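# Place the full drink can upright in the bowl

## Task

Put the full drink can standing upright inside the bowl so that it stays there on its own, without the robot holding it, then open the hand and pull the arm away.

## Robot and tools

Robot: a single six-joint arm carrying a five-finger right hand. The arm is stiff, its joints have speed and acceleration limits, and after a big motion it may still be short of where it was sent when the result arrives. Cameras: cam_high, cam_low and cam_wrist, each 504x504 pixels.

Frames. Scene frame: origin on the table top under the arm's base, +z up, +y to the left when facing along +x. Results report the hand point in this frame as end_effector_position (metres) and end_effector_quat_wxyz, plus velocities in m/s and rad/s. The hand point sits 0.05 m in front of the palm, where index pad and thumb tip meet in a pinch. Its own axes: +z along the straightened fingers, +y out of the palm, +x across the palm toward the little finger. Straight fingers extend 0.06-0.07 m past it along +z. Across the palm the hand spans 0.08 m on the little-finger side and 0.02 m (thumb turned in front) to 0.09 m on the thumb side. A wrist bracket on the little-finger side can collide: it reaches 0.11 m across the palm and 0.03 m beyond the point along +y.

Row layout (shared by execute_actions and move): 14 numbers, each in [-1, 1], in this order: dx, dy, dz, rx, ry, rz, little, ring, middle, index, thumb_bend, thumb_turn, force_limit, speed. The first six are an offset, not a pose: a displacement in the hand point's own axes from its measured pose at the start of the action, with 1.0 meaning 0.6 m or 180 degrees; rx, ry, rz form a single rotation vector. The six motor numbers are absolute targets: -1 open/straight, +1 fully curled; for thumb_turn -1 is beside the palm and +1 in front of it, facing the fingers. A pinch is roughly index +0.22, thumb_bend +0.75, thumb_turn +0.57. force_limit maps linearly from about 0 N at -1 to 10 N at +1 at the fingertip (15 N for the two thumb motors) and only stops closing motion. speed maps from nearly zero at -1 to full at +1; full speed covers a finger's travel in 0.6 s.

execute_actions(actions): a list of actions run one after another. Each action is a table of up to 15 rows, one per 1/30 s step; if fewer rows, the last is held to fill 15 steps. Every row is measured from the pose at that action's start, not from the row before; for a call's first action that start is the last reported pose. An empty list just returns state and images. Each step the commanded pose is clipped to within 100 mm and 16 degrees of the measured pose, and after an action the arm goes no further than the last clipped pose, so large moves need several actions. Position wins over orientation when both cannot be met.

move(target, speed, stop_force, blocking): target is one row as above, its offset counted from the pose in the latest result that shows one; the hand point travels a straight line toward it, turning the short way, for 0.5-10 s. speed is m/s, 0.002 to 0.5 (default 0.25); rotation is capped at twice that in rad/s. The path does not slow for obstacles and the hand may overshoot speed, especially with a near-straight arm. stop_force (optional, 9-40 N) ends the path when the wrist sensor reads that much extra push against the motion for two steps; the hand then backs up two steps and holds. Use it only with slow speeds and non-rotating moves; omit it when moving away from a surface you touch. Pressure can briefly exceed stop_force. blocking=false returns after 0.5 s while the arm keeps going; it cannot be combined with stop_force, and further moves or actions are refused until you call wait or stop. The result adds a move: line with the ending (done, off_target, moving, held, fault, or contact, which outranks the rest), the limits that acted (paced: pose clipped; held: some steps blocked, after which the arm may surge), and distance from target.

wait(seconds): 0 to 10, lets time run with the last command held; returns early if a running move finishes. stop(): brakes a running move (needs room). zoom_image(camera, region): region [x0, y0, x1, y1] in pixels from the top-left, at most 504 by 504. show_instructions(): shows the reference images. finished_scene(scene): ends the scene with that number irreversibly after the last command is held; only call it once the can stands in the bowl unaided and the hand is clear.

Reading results: Hand target is the pose the controller is now heading for; a pose unreachable line means the clearance check altered or blocked the command. hand_measured, hand_stopped_by (moving, target, force, stalled, fault) and hand_load_n list six values in motor order; a load near 0 on all fingers means the grip is lost. Wrist force and torque are in the hand point's axes, noisy (offset up to about 4 N, noise up to 2.4 N) and saturate near 50 N; no reading is normal at the start. Joint torques are raw drive outputs, not contact loads.

Gripping the can: turn the thumb fully in front of the palm before reaching it; the whole hand wraps objects 0.035-0.08 m wide, with the object across the palm on the wrist side of the hand point. Close at speed -0.9 or below for a gentle grip. A motor moves only when its target changes by at least 0.01; resend the same numbers to keep holding. To open, send targets more open than hand_measured.

Avoid: pushing past contact (a stiff arm faults quickly); joint load limits of 138 N m for the first three joints and 25.7 N m for the wrists, with held weight counted; any outside force of 150 N, which stops the arm for 10 s; long loaded holds that heat motors (warning at 70 °C, brakes at 85 °C); dropping, slamming or knocking anything off the table. Loose objects may occasionally be nudged by outside pushes.

Each tool is called after "Emit:" by a JSON object that holds its "api" and its "payload".

Reference images:

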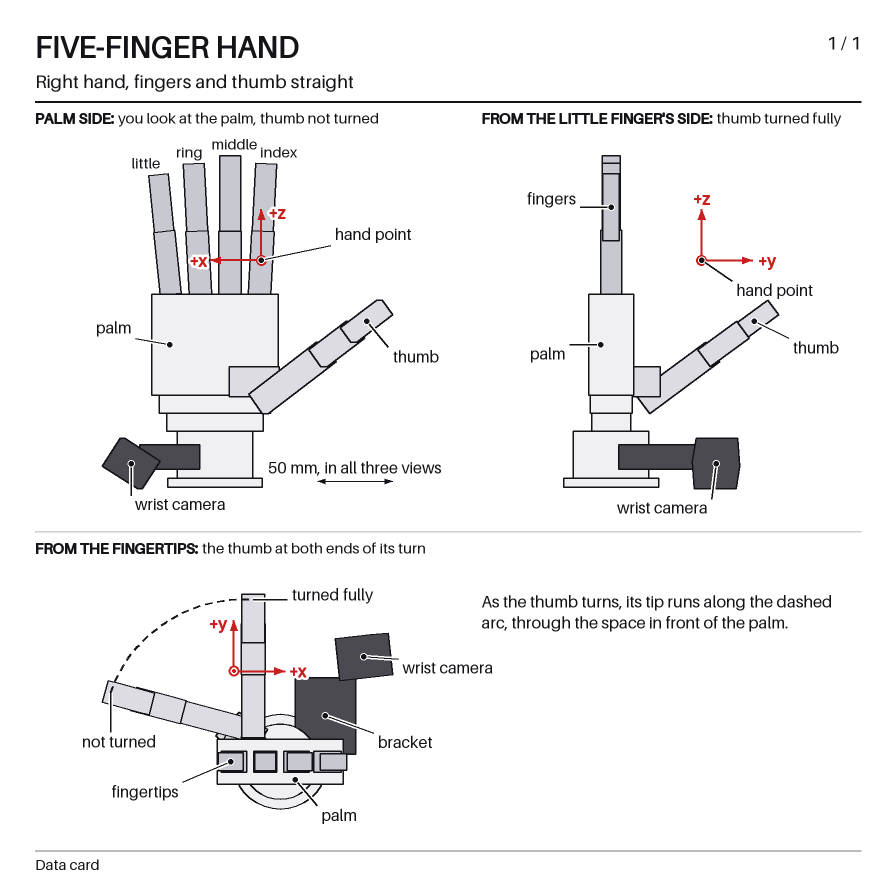

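## Session

Emit:
{"api": "execute_actions", "payload": {"actions": []}}

Scene clock: 0.00 s.
end_effector_position=(+0.8671, -0.1710, +0.3599) hand_measured=(-1.000, -1.000, -1.000, -1.000, -1.000, -1.000) hand_load_n=(+0.0, +0.0, +0.0, +0.0, +0.0, +0.0) hand_stopped_by=(target, target, target, target, target, target) hand_force_limit=0.00 hand_speed=-0.80 end_effector_quat_wxyz=(-0.066, +0.648, +0.421, +0.631) end_effector_velocity=(-0.000, +0.001, -0.001) end_effector_angular_velocity=(+0.000, +0.002, +0.001)
Joint positions: [-0.025 -1.095  1.035  0.574  1.132 -0.049]
Joint velocities: [-0.     0.001 -0.     0.001  0.     0.   ]
Joint torques (N m, as the arm reports them, + toward a larger angle): no reading
Motor temperatures (°C, as the motors report them): [28 25 25 36 32 30]
Wrist force (N, on the end effector, along its own x y z axes, offset not removed): no reading
Wrist torque (N m, same axes, about the end effector's origin, offset not removed): no reading
Hand target: +0.867, -0.171, +0.360; -0.066, +0.648, +0.421, +0.631

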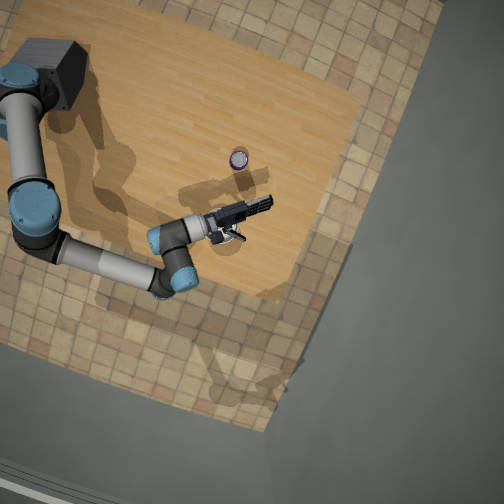

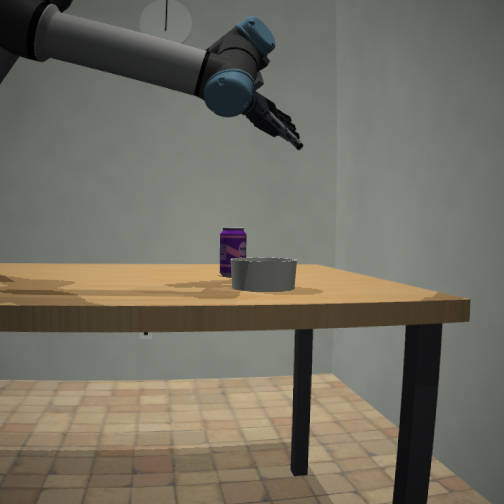

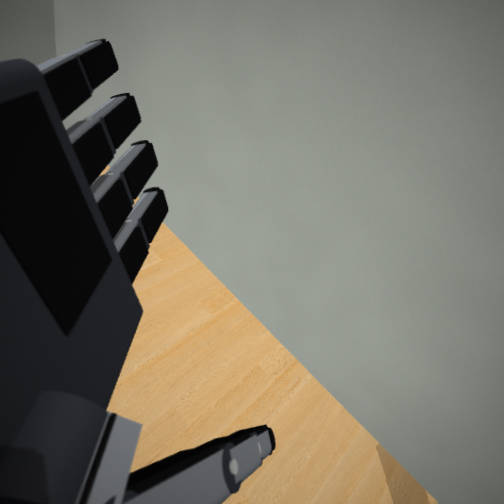

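Emit:
{"api": "move", "payload": {"target": [0,0,0,0,0.065,0.149,-1,-1,-1,-1,-1,1,0.5,1]}}

Scene clock: 11.20 s.
end_effector_position=(+0.8672, -0.1710, +0.3599) hand_measured=(-1.000, -1.000, -1.000, -1.000, -1.000, +1.000) hand_load_n=(+0.0, +0.0, +0.0, +0.0, +0.0, +0.0) hand_stopped_by=(target, target, target, target, target, target) hand_force_limit=0.50 hand_speed=1.00 end_effector_quat_wxyz=(-0.252, +0.661, +0.251, +0.660) end_effector_velocity=(+0.000, +0.000, -0.000) end_effector_angular_velocity=(+0.016, +0.004, -0.003)
Joint positions: [-0.07  -1.085  1.003  0.566  0.894  0.417]
Joint velocities: [-0.001 -0.002  0.004 -0.009 -0.006  0.019]
Joint torques (N m, as the arm reports them, + toward a larger angle): [ 22.91 -46.83  -8.59  -1.33  -3.76   2.29]
Motor temperatures (°C, as the motors report them): [28 25 25 36 32 30]
Wrist force (N, on the end effector, along its own x y z axes, offset not removed): [0.7 -0.3 1.7]
Wrist torque (N m, same axes, about the end effector's origin, offset not removed): [-0.35 -0.05 -0.20]
Hand target: +0.867, -0.171, +0.360; -0.253, +0.661, +0.251, +0.661
Off the commanded pose: 0.000 m, 0 deg.
move: done

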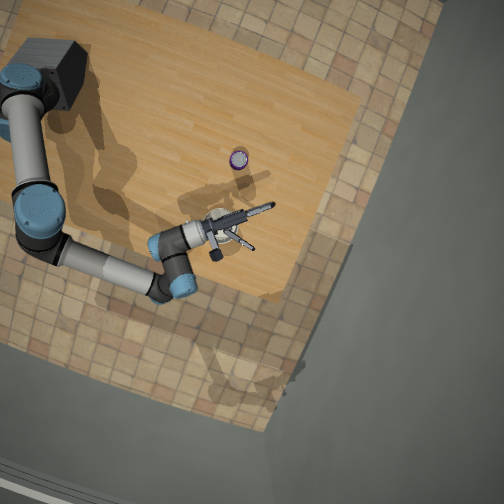

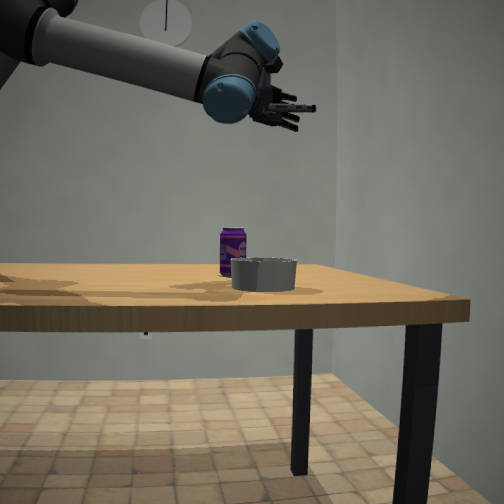

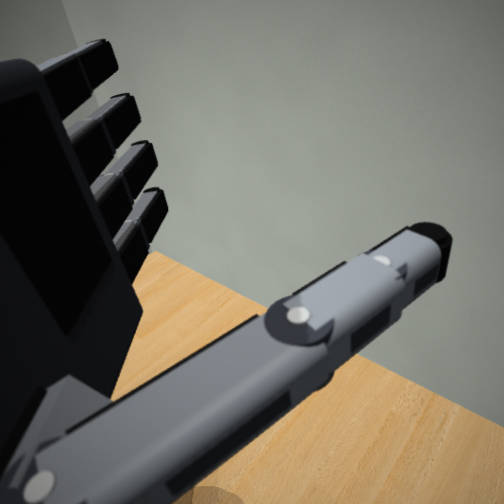

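Emit:
{"api": "move", "payload": {"target": [-0.267,-0.302,0.112,0,0,0,-1,-1,-1,-1,-1,1,0.5,1]}}

Scene clock: 16.83 s.
end_effector_position=(+0.7965, +0.0090, +0.2004) hand_measured=(-1.000, -1.000, -1.000, -1.000, -1.000, +1.000) hand_load_n=(+0.0, +0.0, +0.0, +0.0, +0.0, +0.0) hand_stopped_by=(target, target, target, target, target, target) hand_force_limit=0.50 hand_speed=1.00 end_effector_quat_wxyz=(-0.252, +0.661, +0.251, +0.660) end_effector_velocity=(-0.000, +0.002, -0.002) end_effector_angular_velocity=(+0.001, -0.001, -0.001)
Joint positions: [-0.099 -1.002  1.537 -0.04   0.869  0.399]
Joint velocities: [ 0.     0.003  0.003 -0.009 -0.     0.002]
Joint torques (N m, as the arm reports them, + toward a larger angle): [ 22.67 -25.69  -0.38  -1.19  -2.51   2.71]
Motor temperatures (°C, as the motors report them): [28 25 25 36 32 30]
Wrist force (N, on the end effector, along its own x y z axes, offset not removed): [0.5 3.7 -2.6]
Wrist torque (N m, same axes, about the end effector's origin, offset not removed): [0.47 0.12 0.19]
Hand target: +0.796, +0.009, +0.200; -0.252, +0.661, +0.251, +0.660
Off the commanded pose: 0.000 m, 0 deg.
move: done

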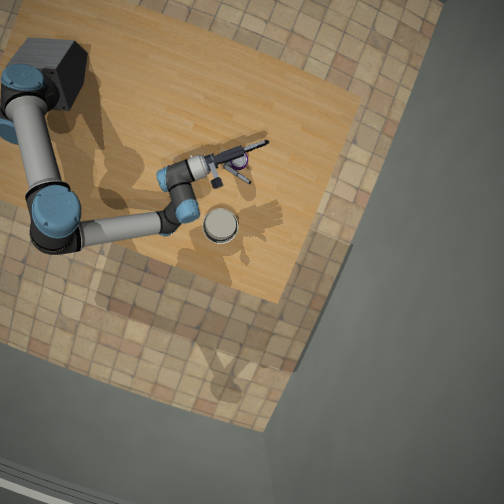

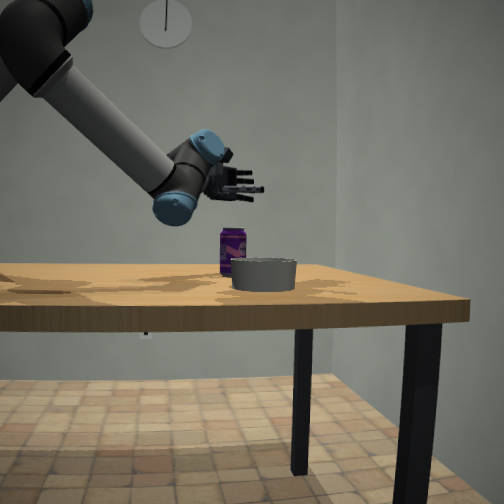

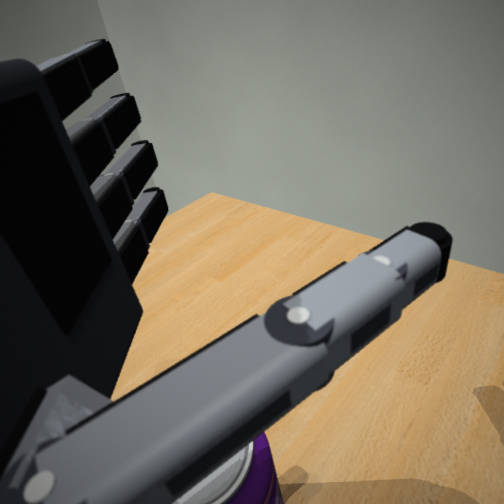

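Emit:
{"api": "zoom_image", "payload": {"camera": "cam_high", "region": [160,100,320,260]}}

Region (160, 100, 320, 260) of cam_high's 504x504 image, scaled by 3.150, with more detail than that image has.

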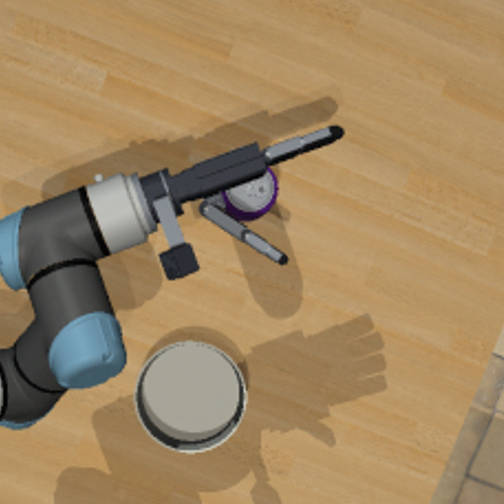

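Emit:
{"api": "move", "payload": {"target": [-0.26,-0.033,0,0,0,0,-1,-1,-1,-1,-1,1,0.5,1], "speed": 0.1, "stop_force": 12}}

Scene clock: 31.03 s.
end_effector_position=(+0.7897, +0.0176, +0.1315) hand_measured=(-1.000, -1.000, -1.000, -1.000, -1.000, +1.000) hand_load_n=(+0.0, +0.0, +0.0, +0.0, +0.0, +0.0) hand_stopped_by=(target, target, target, target, target, target) hand_force_limit=0.50 hand_speed=1.00 end_effector_quat_wxyz=(-0.255, +0.656, +0.252, +0.664) end_effector_velocity=(+0.000, -0.000, +0.000) end_effector_angular_velocity=(-0.000, -0.001, -0.000)
Joint positions: [-0.188 -0.909  1.539 -0.094  0.777  0.338]
Joint velocities: [ 0.    -0.    -0.    -0.001 -0.     0.   ]
Joint torques (N m, as the arm reports them, + toward a larger angle): [ 30.52 -32.67  -6.14   1.58   0.64  -0.3 ]
Motor temperatures (°C, as the motors report them): [28 25 25 36 32 30]
Wrist force (N, on the end effector, along its own x y z axes, offset not removed): [25.2 0.3 -3.6]
Wrist torque (N m, same axes, about the end effector's origin, offset not removed): [0.03 -1.57 1.23]
Hand target: +0.790, +0.018, +0.131; -0.255, +0.656, +0.252, +0.664
Off the commanded pose: 0.088 m, 1 deg.
FORCE FAULT: contact force on the arm reached its limit, and the arm stopped for 10 seconds. The contact can be on any part of the arm, not only on its tool. That time counts as 20 of the actions that you can send in this scene. The arm's remaining commands of this call were not run. The arm holds still and accepts commands again. Move the arm away from the contact; if what it grips holds it there, let go first. Pushing or pulling that hard again can fault the arm again.
move: fault (stop_force had ended the path)

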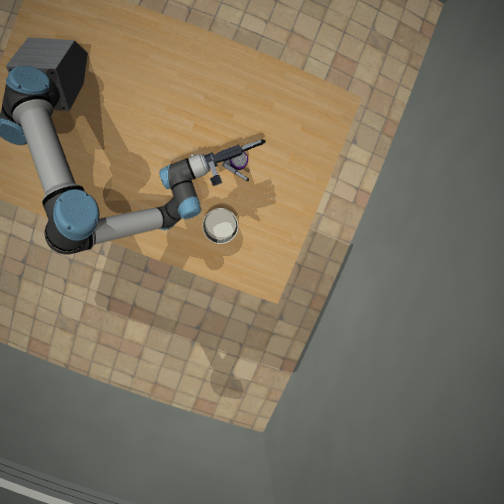

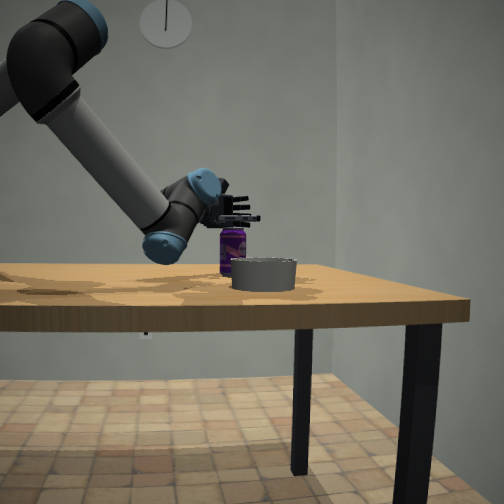

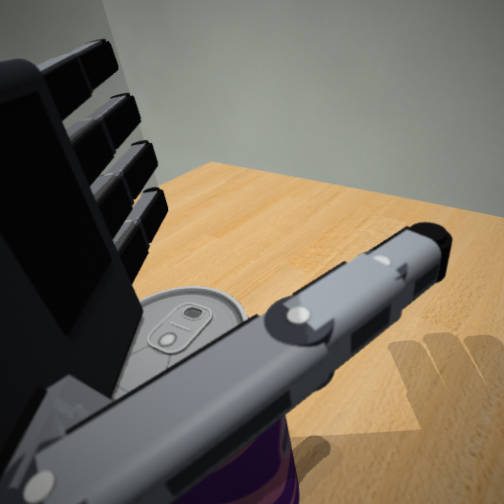

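Emit:
{"api": "move", "payload": {"target": [0.05,0,0,0,0,0,-1,-1,-1,-1,-1,1,0.5,1], "speed": 0.1}}

Emit:
{"api": "move", "payload": {"target": [0,-0.06,0,0,0,0,-1,-1,-1,-1,-1,1,0.5,1], "speed": 0.1}}

Scene clock: 35.60 s.
end_effector_position=(+0.7894, +0.0173, +0.1612) hand_measured=(-1.000, -1.000, -1.000, -1.000, -1.000, +1.000) hand_load_n=(+0.0, +0.0, +0.0, +0.0, +0.0, +0.0) hand_stopped_by=(target, target, target, target, target, target) hand_force_limit=0.50 hand_speed=1.00 end_effector_quat_wxyz=(-0.255, +0.656, +0.252, +0.664) end_effector_velocity=(+0.000, -0.000, +0.003) end_effector_angular_velocity=(-0.000, -0.001, -0.001)
Joint positions: [-0.151 -0.952  1.555 -0.086  0.81   0.365]
Joint velocities: [ 0.003 -0.004  0.001 -0.     0.003  0.002]
Joint torques (N m, as the arm reports them, + toward a larger angle): [ 40.53 -42.03  -0.62   3.52   0.95   2.65]
Motor temperatures (°C, as the motors report them): [28 25 25 36 32 30]
Wrist force (N, on the end effector, along its own x y z axes, offset not removed): [-3.5 -1.5 0.0]
Wrist torque (N m, same axes, about the end effector's origin, offset not removed): [-0.34 0.47 -0.31]
Hand target: +0.789, +0.017, +0.161; -0.255, +0.656, +0.252, +0.664
Off the commanded pose: 0.000 m, 0 deg.
move: done

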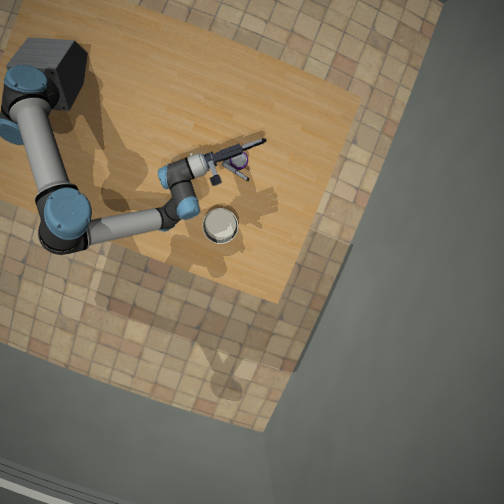

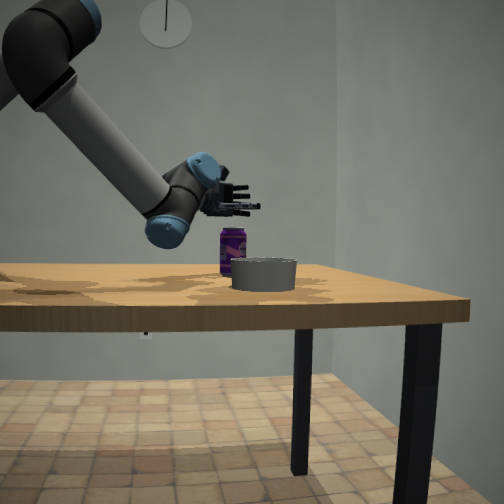

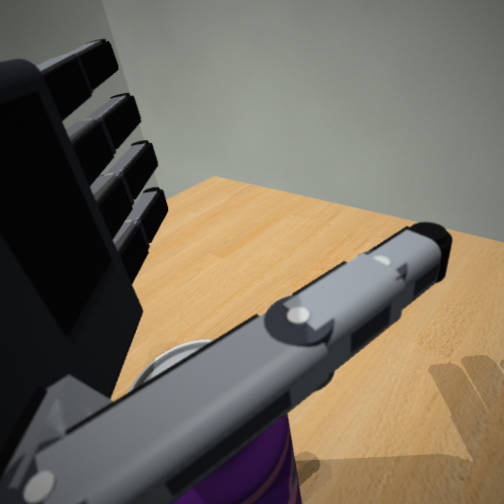

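Scene clock: 36.53 s.
end_effector_position=(+0.7656, +0.0438, +0.1612) hand_measured=(-1.000, -1.000, -1.000, -1.000, -1.000, +1.000) hand_load_n=(+0.0, +0.0, +0.0, +0.0, +0.0, +0.0) hand_stopped_by=(target, target, target, target, target, target) hand_force_limit=0.50 hand_speed=1.00 end_effector_quat_wxyz=(-0.255, +0.656, +0.252, +0.664) end_effector_velocity=(-0.002, +0.001, +0.001) end_effector_angular_velocity=(-0.000, -0.001, -0.002)
Joint positions: [-0.132 -0.96   1.646 -0.177  0.826  0.377]
Joint velocities: [ 0.001 -0.002  0.008 -0.009  0.002  0.002]
Joint torques (N m, as the arm reports them, + toward a larger angle): [ 38.69 -41.89   3.65  -0.45   0.59   2.35]
Motor temperatures (°C, as the motors report them): [28 25 25 36 32 30]
Wrist force (N, on the end effector, along its own x y z axes, offset not removed): [0.4 -0.9 2.7]
Wrist torque (N m, same axes, about the end effector's origin, offset not removed): [-0.31 -0.11 -0.07]
Hand target: +0.765, +0.044, +0.161; -0.255, +0.656, +0.252, +0.664
Off the commanded pose: 0.000 m, 0 deg.
move: done

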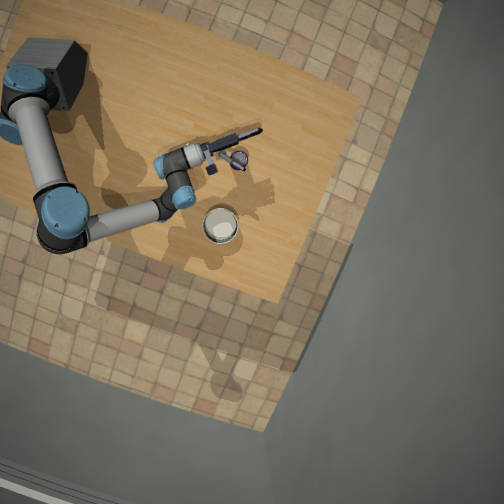

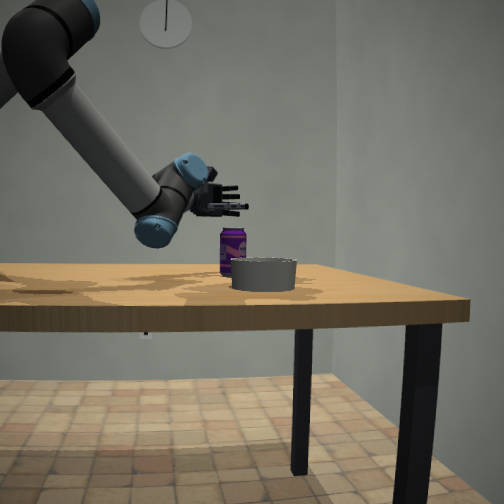

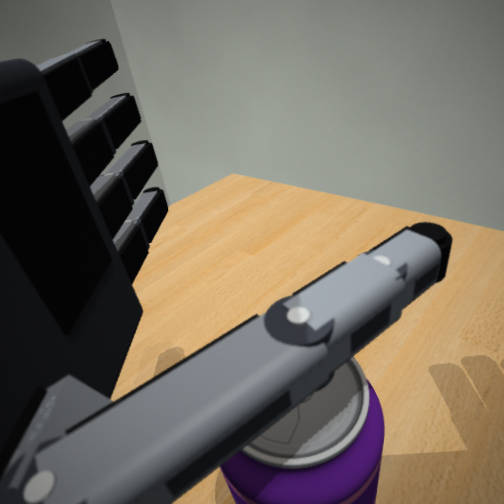

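Emit:
{"api": "move", "payload": {"target": [0,0,-0.17,0,0,0,-1,-1,-1,-1,-1,1,0.5,1], "speed": 0.15}}

Emit:
{"api": "move", "payload": {"target": [-0.2,0,0,0,0,0,-1,-1,-1,-1,-1,1,0.5,1], "speed": 0.1, "stop_force": 12}}

Scene clock: 43.53 s.
end_effector_position=(+0.6900, -0.0241, +0.1599) hand_measured=(-1.000, -1.000, -1.000, -1.000, -1.000, +1.000) hand_load_n=(+0.0, +0.0, +0.0, +0.0, +0.0, +0.0) hand_stopped_by=(target, target, target, target, target, target) hand_force_limit=0.50 hand_speed=1.00 end_effector_quat_wxyz=(-0.255, +0.656, +0.252, +0.664) end_effector_velocity=(-0.002, -0.002, -0.000) end_effector_angular_velocity=(-0.000, -0.000, +0.000)
Joint positions: [-0.294 -1.144  1.853 -0.111  0.688  0.253]
Joint velocities: [-0.005 -0.004  0.004  0.004 -0.004 -0.005]
Joint torques (N m, as the arm reports them, + toward a larger angle): [ 18.39 -39.75   4.68   4.26  -4.39  -2.89]
Motor temperatures (°C, as the motors report them): [28 25 25 36 32 30]
Wrist force (N, on the end effector, along its own x y z axes, offset not removed): [-1.1 1.6 0.7]
Wrist torque (N m, same axes, about the end effector's origin, offset not removed): [0.09 0.22 0.10]
Hand target: +0.690, -0.024, +0.160; -0.255, +0.656, +0.252, +0.664
Off the commanded pose: 0.000 m, 0 deg.
move: done

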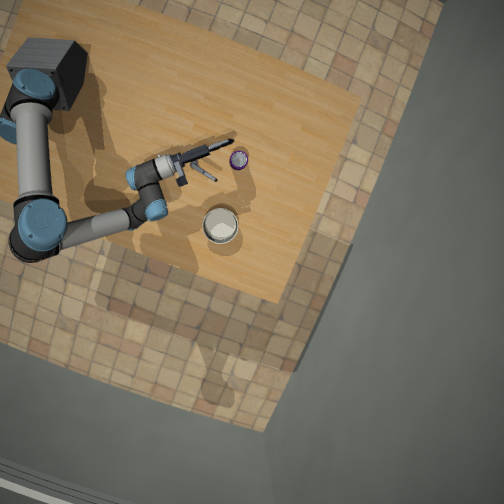

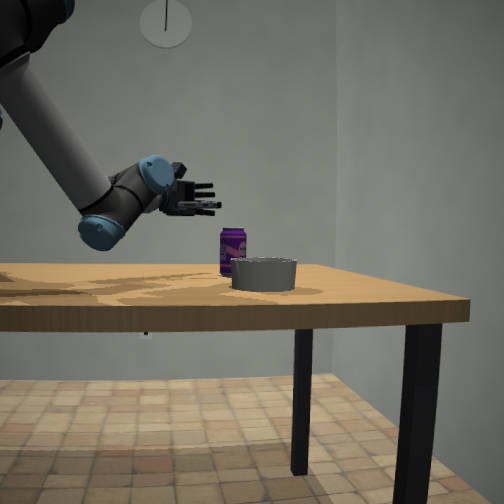

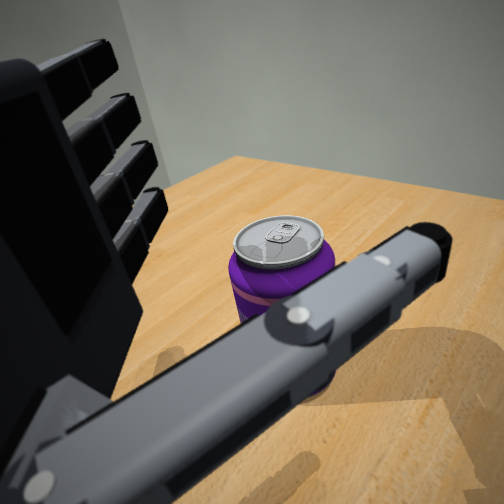

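Scene clock: 54.53 s.
end_effector_position=(+0.6905, -0.0238, +0.0854) hand_measured=(-1.000, -1.000, -1.000, -1.000, -1.000, +1.000) hand_load_n=(+0.0, +0.0, +0.0, +0.0, +0.0, +0.0) hand_stopped_by=(target, target, target, target, target, target) hand_force_limit=0.50 hand_speed=1.00 end_effector_quat_wxyz=(-0.254, +0.656, +0.251, +0.665) end_effector_velocity=(+0.000, -0.001, +0.000) end_effector_angular_velocity=(-0.001, -0.001, -0.001)
Joint positions: [-0.397 -1.005  1.796 -0.114  0.606  0.153]
Joint velocities: [ 0.    -0.001 -0.    -0.     0.    -0.   ]
Joint torques (N m, as the arm reports them, + toward a larger angle): [ 27.35 -34.4   -0.01   2.04  -1.7   -0.09]
Motor temperatures (°C, as the motors report them): [28 25 25 36 32 30]
Wrist force (N, on the end effector, along its own x y z axes, offset not removed): [2.9 -4.7 2.8]
Wrist torque (N m, same axes, about the end effector's origin, offset not removed): [-0.86 -0.19 0.04]
Hand target: +0.690, -0.024, +0.085; -0.254, +0.656, +0.251, +0.665
Off the commanded pose: 0.046 m, 0 deg.
FORCE FAULT: contact force on the arm reached its limit, and the arm stopped for 10 seconds. The contact can be on any part of the arm, not only on its tool. That time counts as 20 of the actions that you can send in this scene. The arm's remaining commands of this call were not run. The arm holds still and accepts commands again. Move the arm away from the contact; if what it grips holds it there, let go first. Pushing or pulling that hard again can fault the arm again.
move: fault

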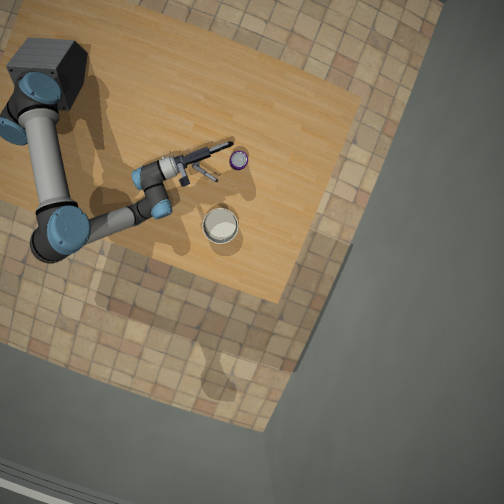

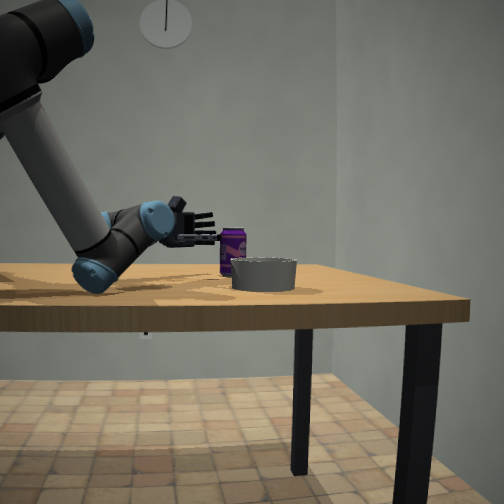

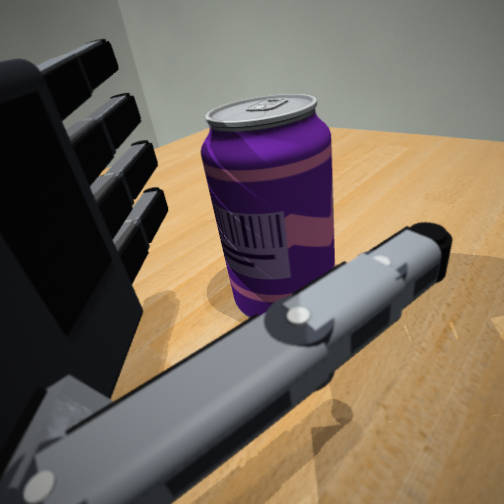

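Emit:
{"api": "move", "payload": {"target": [0.08,0,-0.03,0,0,1,-1,-1,-1,-1,-1,1,0.5,1], "speed": 0.2}}

Scene clock: 71.80 s.
end_effector_position=(+0.6911, -0.0247, +0.0877) hand_measured=(-1.000, -1.000, -1.000, -1.000, -1.000, +1.000) hand_load_n=(+0.0, +0.0, +0.0, +0.0, +0.0, +0.0) hand_stopped_by=(target, target, target, target, target, target) hand_force_limit=0.50 hand_speed=1.00 end_effector_quat_wxyz=(-0.242, +0.651, +0.263, +0.670) end_effector_velocity=(-0.000, +0.000, +0.000) end_effector_angular_velocity=(+0.000, -0.000, +0.000)
Joint positions: [-0.397 -1.005  1.797 -0.118  0.605  0.119]
Joint velocities: [ 0.  0. -0.  0. -0.  0.]
Joint torques (N m, as the arm reports them, + toward a larger angle): [ 26.43 -32.75  -0.12   1.97  -1.71  -0.1 ]
Motor temperatures (°C, as the motors report them): [28 25 25 36 32 30]
Wrist force (N, on the end effector, along its own x y z axes, offset not removed): [-1.0 2.0 -1.6]
Wrist torque (N m, same axes, about the end effector's origin, offset not removed): [0.26 0.25 -0.07]
Hand target: +0.691, -0.025, +0.088; -0.242, +0.651, +0.263, +0.670
Off the commanded pose: 0.049 m, 178 deg.
FORCE FAULT: contact force on the arm reached its limit, and the arm stopped for 10 seconds. The contact can be on any part of the arm, not only on its tool. That time counts as 20 of the actions that you can send in this scene. The arm's remaining commands of this call were not run. The arm holds still and accepts commands again. Move the arm away from the contact; if what it grips holds it there, let go first. Pushing or pulling that hard again can fault the arm again.
move: fault

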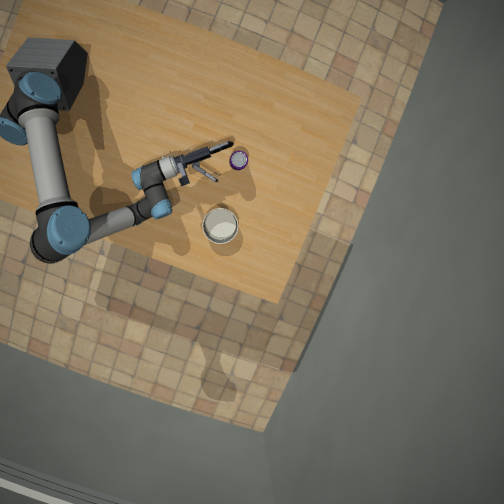

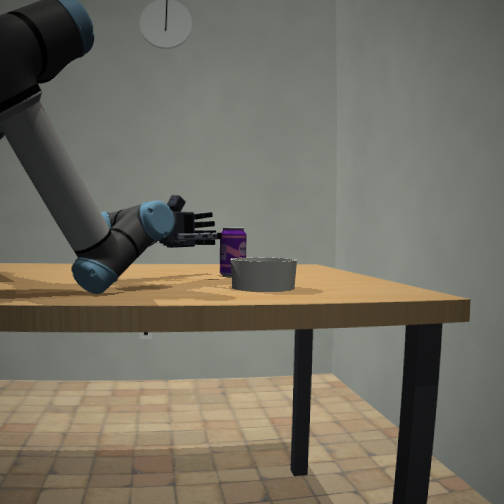

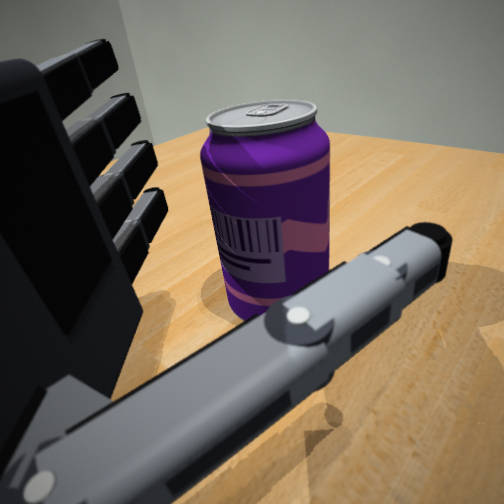

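Pure lift first.

Emit:
{"api": "move", "payload": {"target": [0.08,0,0,0,0,0,-1,-1,-1,-1,-1,1,0.5,1], "speed": 0.05}}

Scene clock: 74.37 s.
end_effector_position=(+0.6894, -0.0238, +0.1353) hand_measured=(-1.000, -1.000, -1.000, -1.000, -1.000, +1.000) hand_load_n=(+0.0, +0.0, +0.0, +0.0, +0.0, +0.0) hand_stopped_by=(target, target, target, target, target, target) hand_force_limit=0.50 hand_speed=1.00 end_effector_quat_wxyz=(-0.242, +0.651, +0.263, +0.670) end_effector_velocity=(-0.000, -0.000, +0.003) end_effector_angular_velocity=(-0.000, +0.000, -0.001)
Joint positions: [-0.333 -1.097  1.844 -0.127  0.656  0.185]
Joint velocities: [ 0.003 -0.005  0.002 -0.     0.003  0.004]
Joint torques (N m, as the arm reports them, + toward a larger angle): [ 34.11 -38.64   4.97  -0.22   0.76   2.5 ]
Motor temperatures (°C, as the motors report them): [28 25 25 36 32 30]
Wrist force (N, on the end effector, along its own x y z axes, offset not removed): [-0.2 -0.4 3.0]
Wrist torque (N m, same axes, about the end effector's origin, offset not removed): [-0.22 -0.14 -0.13]
Hand target: +0.689, -0.024, +0.136; -0.242, +0.651, +0.263, +0.670
Off the commanded pose: 0.000 m, 0 deg.
move: done

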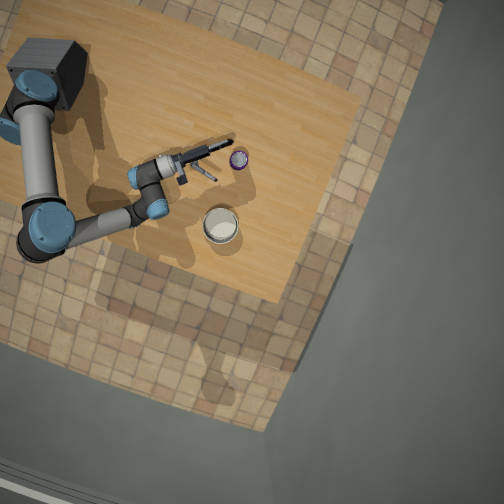

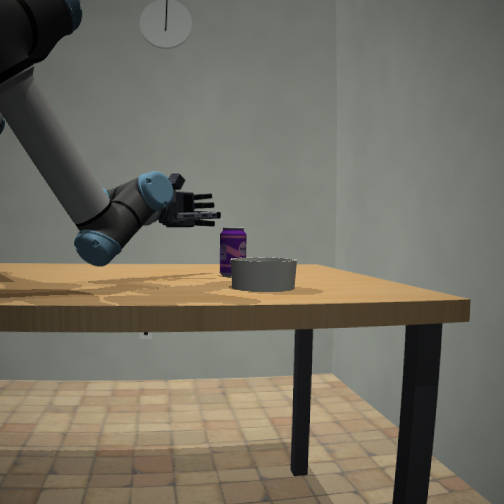

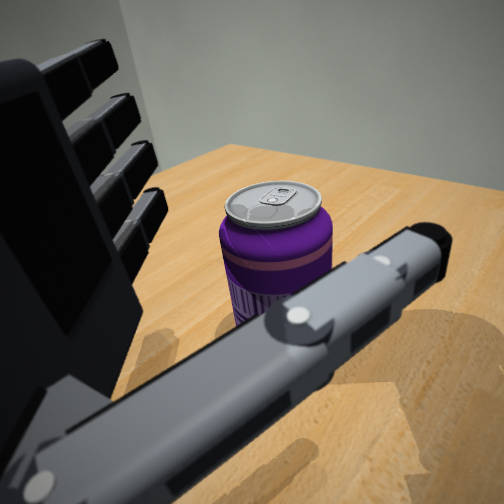

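Emit:
{"api": "move", "payload": {"target": [0.2,0,-0.03,0,0,0,-1,-1,-1,-1,-1,1,0.5,1]}}

Emit:
{"api": "move", "payload": {"target": [0,0,0,0,0,1,-1,-1,-1,-1,-1,1,0.5,1], "speed": 0.5}}

Scene clock: 77.97 s.
end_effector_position=(+0.6717, -0.0337, +0.2545) hand_measured=(-1.000, -1.000, -1.000, -1.000, -1.000, +1.000) hand_load_n=(+0.0, +0.0, +0.0, +0.0, +0.0, +0.0) hand_stopped_by=(target, target, target, target, target, target) hand_force_limit=0.50 hand_speed=1.00 end_effector_quat_wxyz=(-0.242, +0.651, +0.263, +0.670) end_effector_velocity=(-0.000, -0.000, +0.003) end_effector_angular_velocity=(-0.000, +0.001, -0.000)
Joint positions: [-0.176 -1.331  1.92  -0.065  0.788  0.313]
Joint velocities: [ 0.005 -0.005  0.001  0.002  0.005  0.003]
Joint torques (N m, as the arm reports them, + toward a larger angle): [ 29.35 -36.59   0.58   3.62   1.01   2.81]
Motor temperatures (°C, as the motors report them): [28 25 25 36 32 30]
Wrist force (N, on the end effector, along its own x y z axes, offset not removed): [3.2 -1.2 2.1]
Wrist torque (N m, same axes, about the end effector's origin, offset not removed): [-0.36 -0.40 -0.02]
Hand target: +0.672, -0.034, +0.255; -0.242, +0.651, +0.263, +0.670
Off the commanded pose: 0.000 m, 0 deg.
move: done

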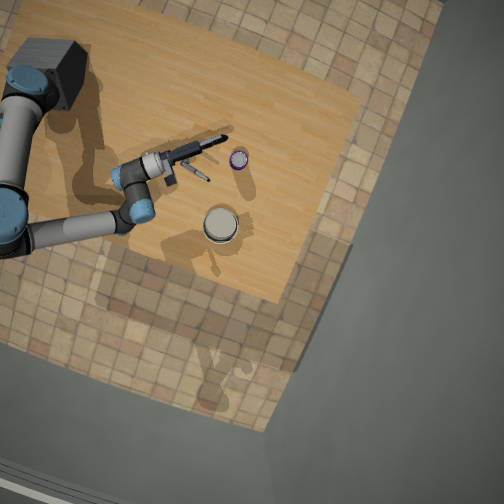

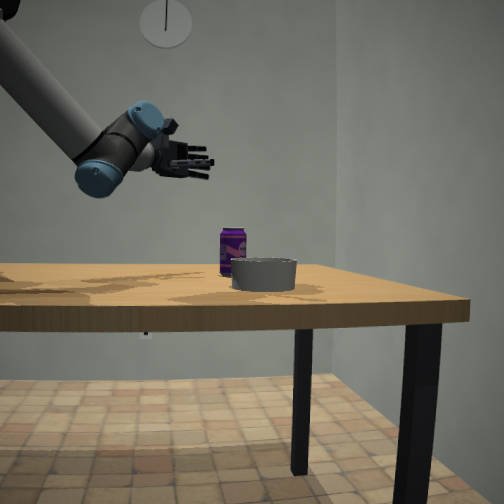

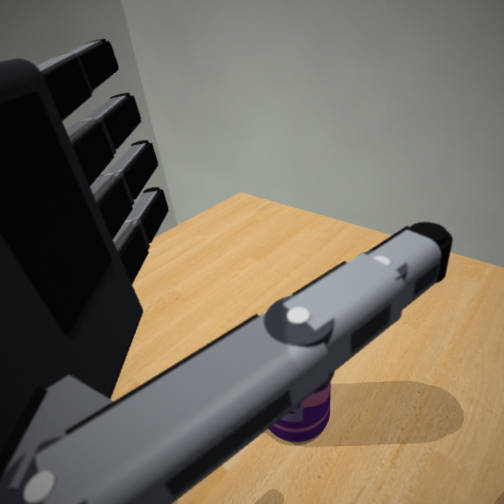

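Scene clock: 81.83 s.
end_effector_position=(+0.6719, -0.0336, +0.2545) hand_measured=(-1.000, -1.000, -1.000, -1.000, -1.000, +1.000) hand_load_n=(+0.0, +0.0, +0.0, +0.0, +0.0, +0.0) hand_stopped_by=(target, target, target, target, target, target) hand_force_limit=0.50 hand_speed=1.00 end_effector_quat_wxyz=(+0.670, -0.264, +0.651, +0.241) end_effector_velocity=(-0.000, +0.000, -0.000) end_effector_angular_velocity=(+0.012, +0.011, -0.007)
Joint positions: [-0.318 -1.171  1.569  0.213  0.668  3.337]
Joint velocities: [-0.001 -0.004  0.01  -0.016  0.002  0.024]
Joint torques (N m, as the arm reports them, + toward a larger angle): [ 17.79 -42.87  -1.03  -0.3    0.6    2.61]
Motor temperatures (°C, as the motors report them): [28 25 25 36 32 30]
Wrist force (N, on the end effector, along its own x y z axes, offset not removed): [1.9 2.8 3.1]
Wrist torque (N m, same axes, about the end effector's origin, offset not removed): [0.21 -0.46 0.17]
Hand target: +0.672, -0.034, +0.254; +0.670, -0.263, +0.651, +0.242
Off the commanded pose: 0.000 m, 0 deg.
move: done

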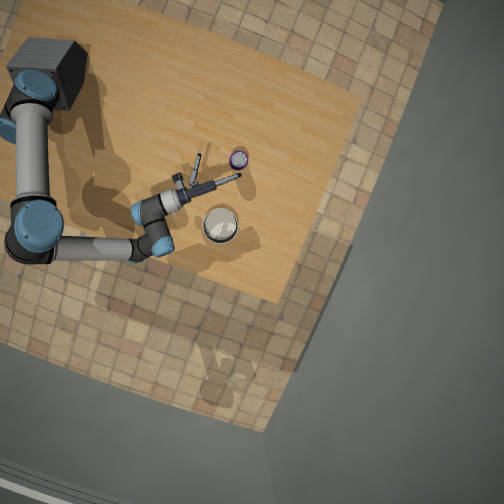

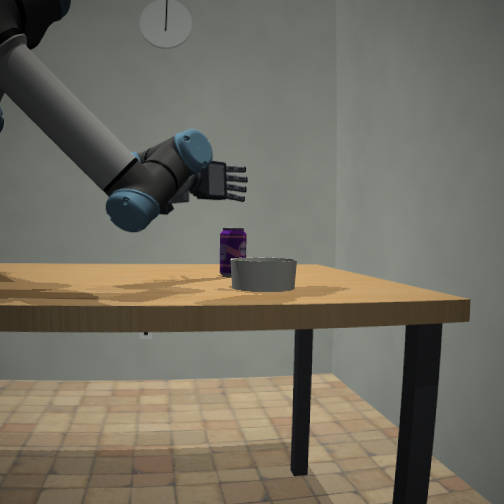

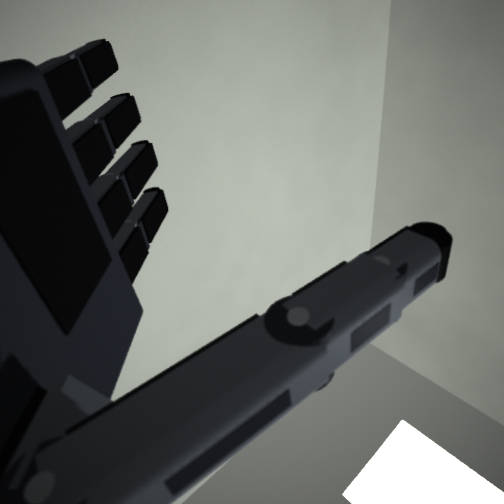

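Emit:
{"api": "move", "payload": {"target": [0,0,0,0.25,0,0,-1,-1,-1,-1,-1,1,0.5,1], "speed": 0.5}}

Scene clock: 89.40 s.
end_effector_position=(+0.6716, -0.0339, +0.2546) hand_measured=(-1.000, -1.000, -1.000, -1.000, -1.000, +1.000) hand_load_n=(+0.0, +0.0, +0.0, +0.0, +0.0, +0.0) hand_stopped_by=(target, target, target, target, target, target) hand_force_limit=0.50 hand_speed=1.00 end_effector_quat_wxyz=(+0.720, +0.012, +0.694, -0.025) end_effector_velocity=(+0.001, +0.001, -0.001) end_effector_angular_velocity=(-0.001, -0.004, -0.018)
Joint positions: [-0.187 -1.328  2.232 -1.178  1.206  3.913]
Joint velocities: [ 0.006  0.013  0.004 -0.033  0.015  0.003]
Joint torques (N m, as the arm reports them, + toward a larger angle): [ 28.66 -17.71   3.68  -2.44   1.23   2.43]
Motor temperatures (°C, as the motors report them): [28 25 25 36 32 30]
Wrist force (N, on the end effector, along its own x y z axes, offset not removed): [2.5 -1.7 4.1]
Wrist torque (N m, same axes, about the end effector's origin, offset not removed): [-0.60 -0.35 0.08]
Hand target: +0.672, -0.034, +0.255; +0.720, +0.013, +0.694, -0.026
Off the commanded pose: 0.000 m, 0 deg.
move: done; limits=paced

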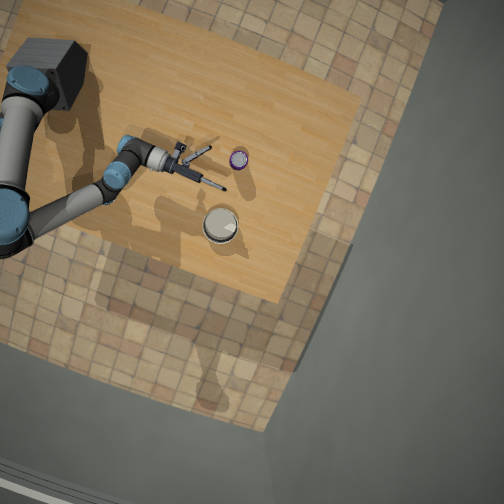

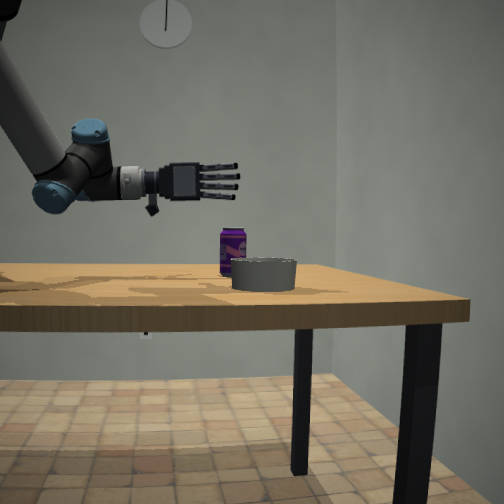

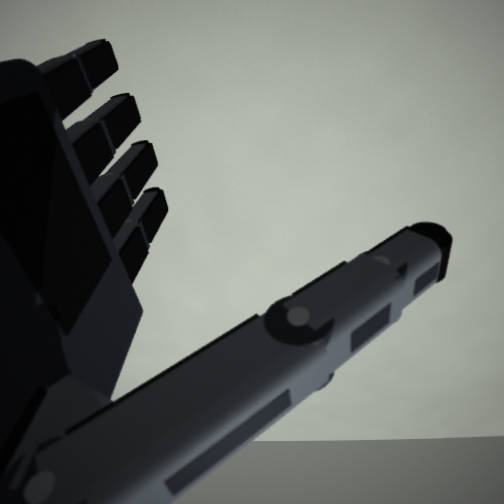

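Emit:
{"api": "move", "payload": {"target": [0.208,0.098,-0.067,0,0,0,-1,-1,-1,-1,-1,1,0.5,1]}}

Scene clock: 100.57 s.
end_effector_position=(+0.6392, +0.0244, +0.1280) hand_measured=(-1.000, -1.000, -1.000, -1.000, -1.000, +1.000) hand_load_n=(+0.0, +0.0, +0.0, +0.0, +0.0, +0.0) hand_stopped_by=(target, target, target, target, target, target) hand_force_limit=0.50 hand_speed=1.00 end_effector_quat_wxyz=(+0.719, +0.012, +0.694, -0.025) end_effector_velocity=(+0.000, +0.002, -0.003) end_effector_angular_velocity=(+0.001, -0.004, -0.002)
Joint positions: [-0.343 -0.979  2.28  -1.595  1.056  3.961]
Joint velocities: [-0.002  0.013 -0.003 -0.015 -0.003  0.004]
Joint torques (N m, as the arm reports them, + toward a larger angle): [ 16.48 -21.48  -0.68  -1.34  -3.42   2.93]
Motor temperatures (°C, as the motors report them): [28 25 25 36 32 30]
Wrist force (N, on the end effector, along its own x y z axes, offset not removed): [-1.5 0.6 1.6]
Wrist torque (N m, same axes, about the end effector's origin, offset not removed): [-0.19 0.31 -0.07]
Hand target: +0.639, +0.024, +0.128; +0.720, +0.012, +0.694, -0.025
Off the commanded pose: 0.001 m, 0 deg.
move: done

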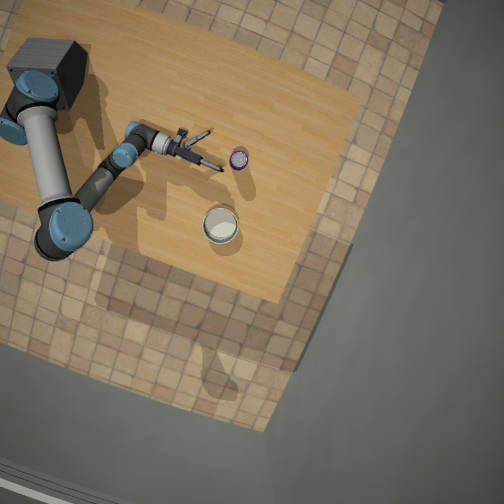

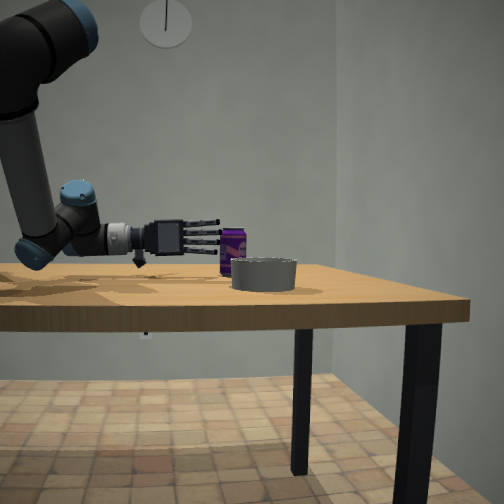

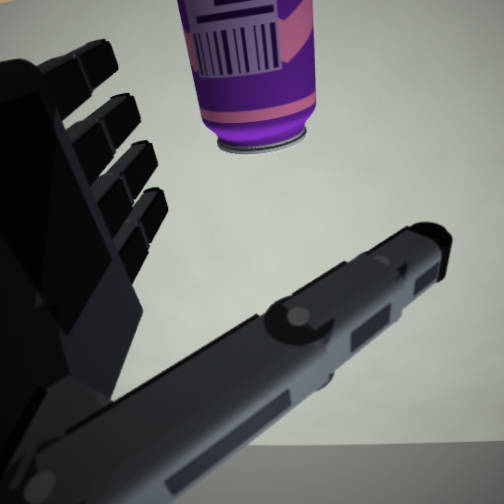

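Emit:
{"api": "zoom_image", "payload": {"camera": "cam_high", "region": [140,90,300,250]}}

Region (140, 90, 300, 250) of cam_high's 504x504 image, scaled by 3.150, with more detail than that image has.

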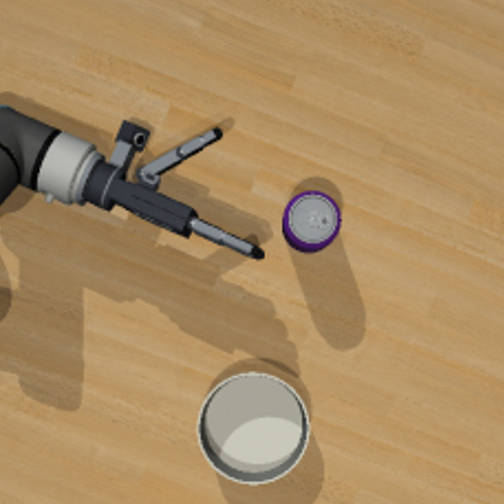

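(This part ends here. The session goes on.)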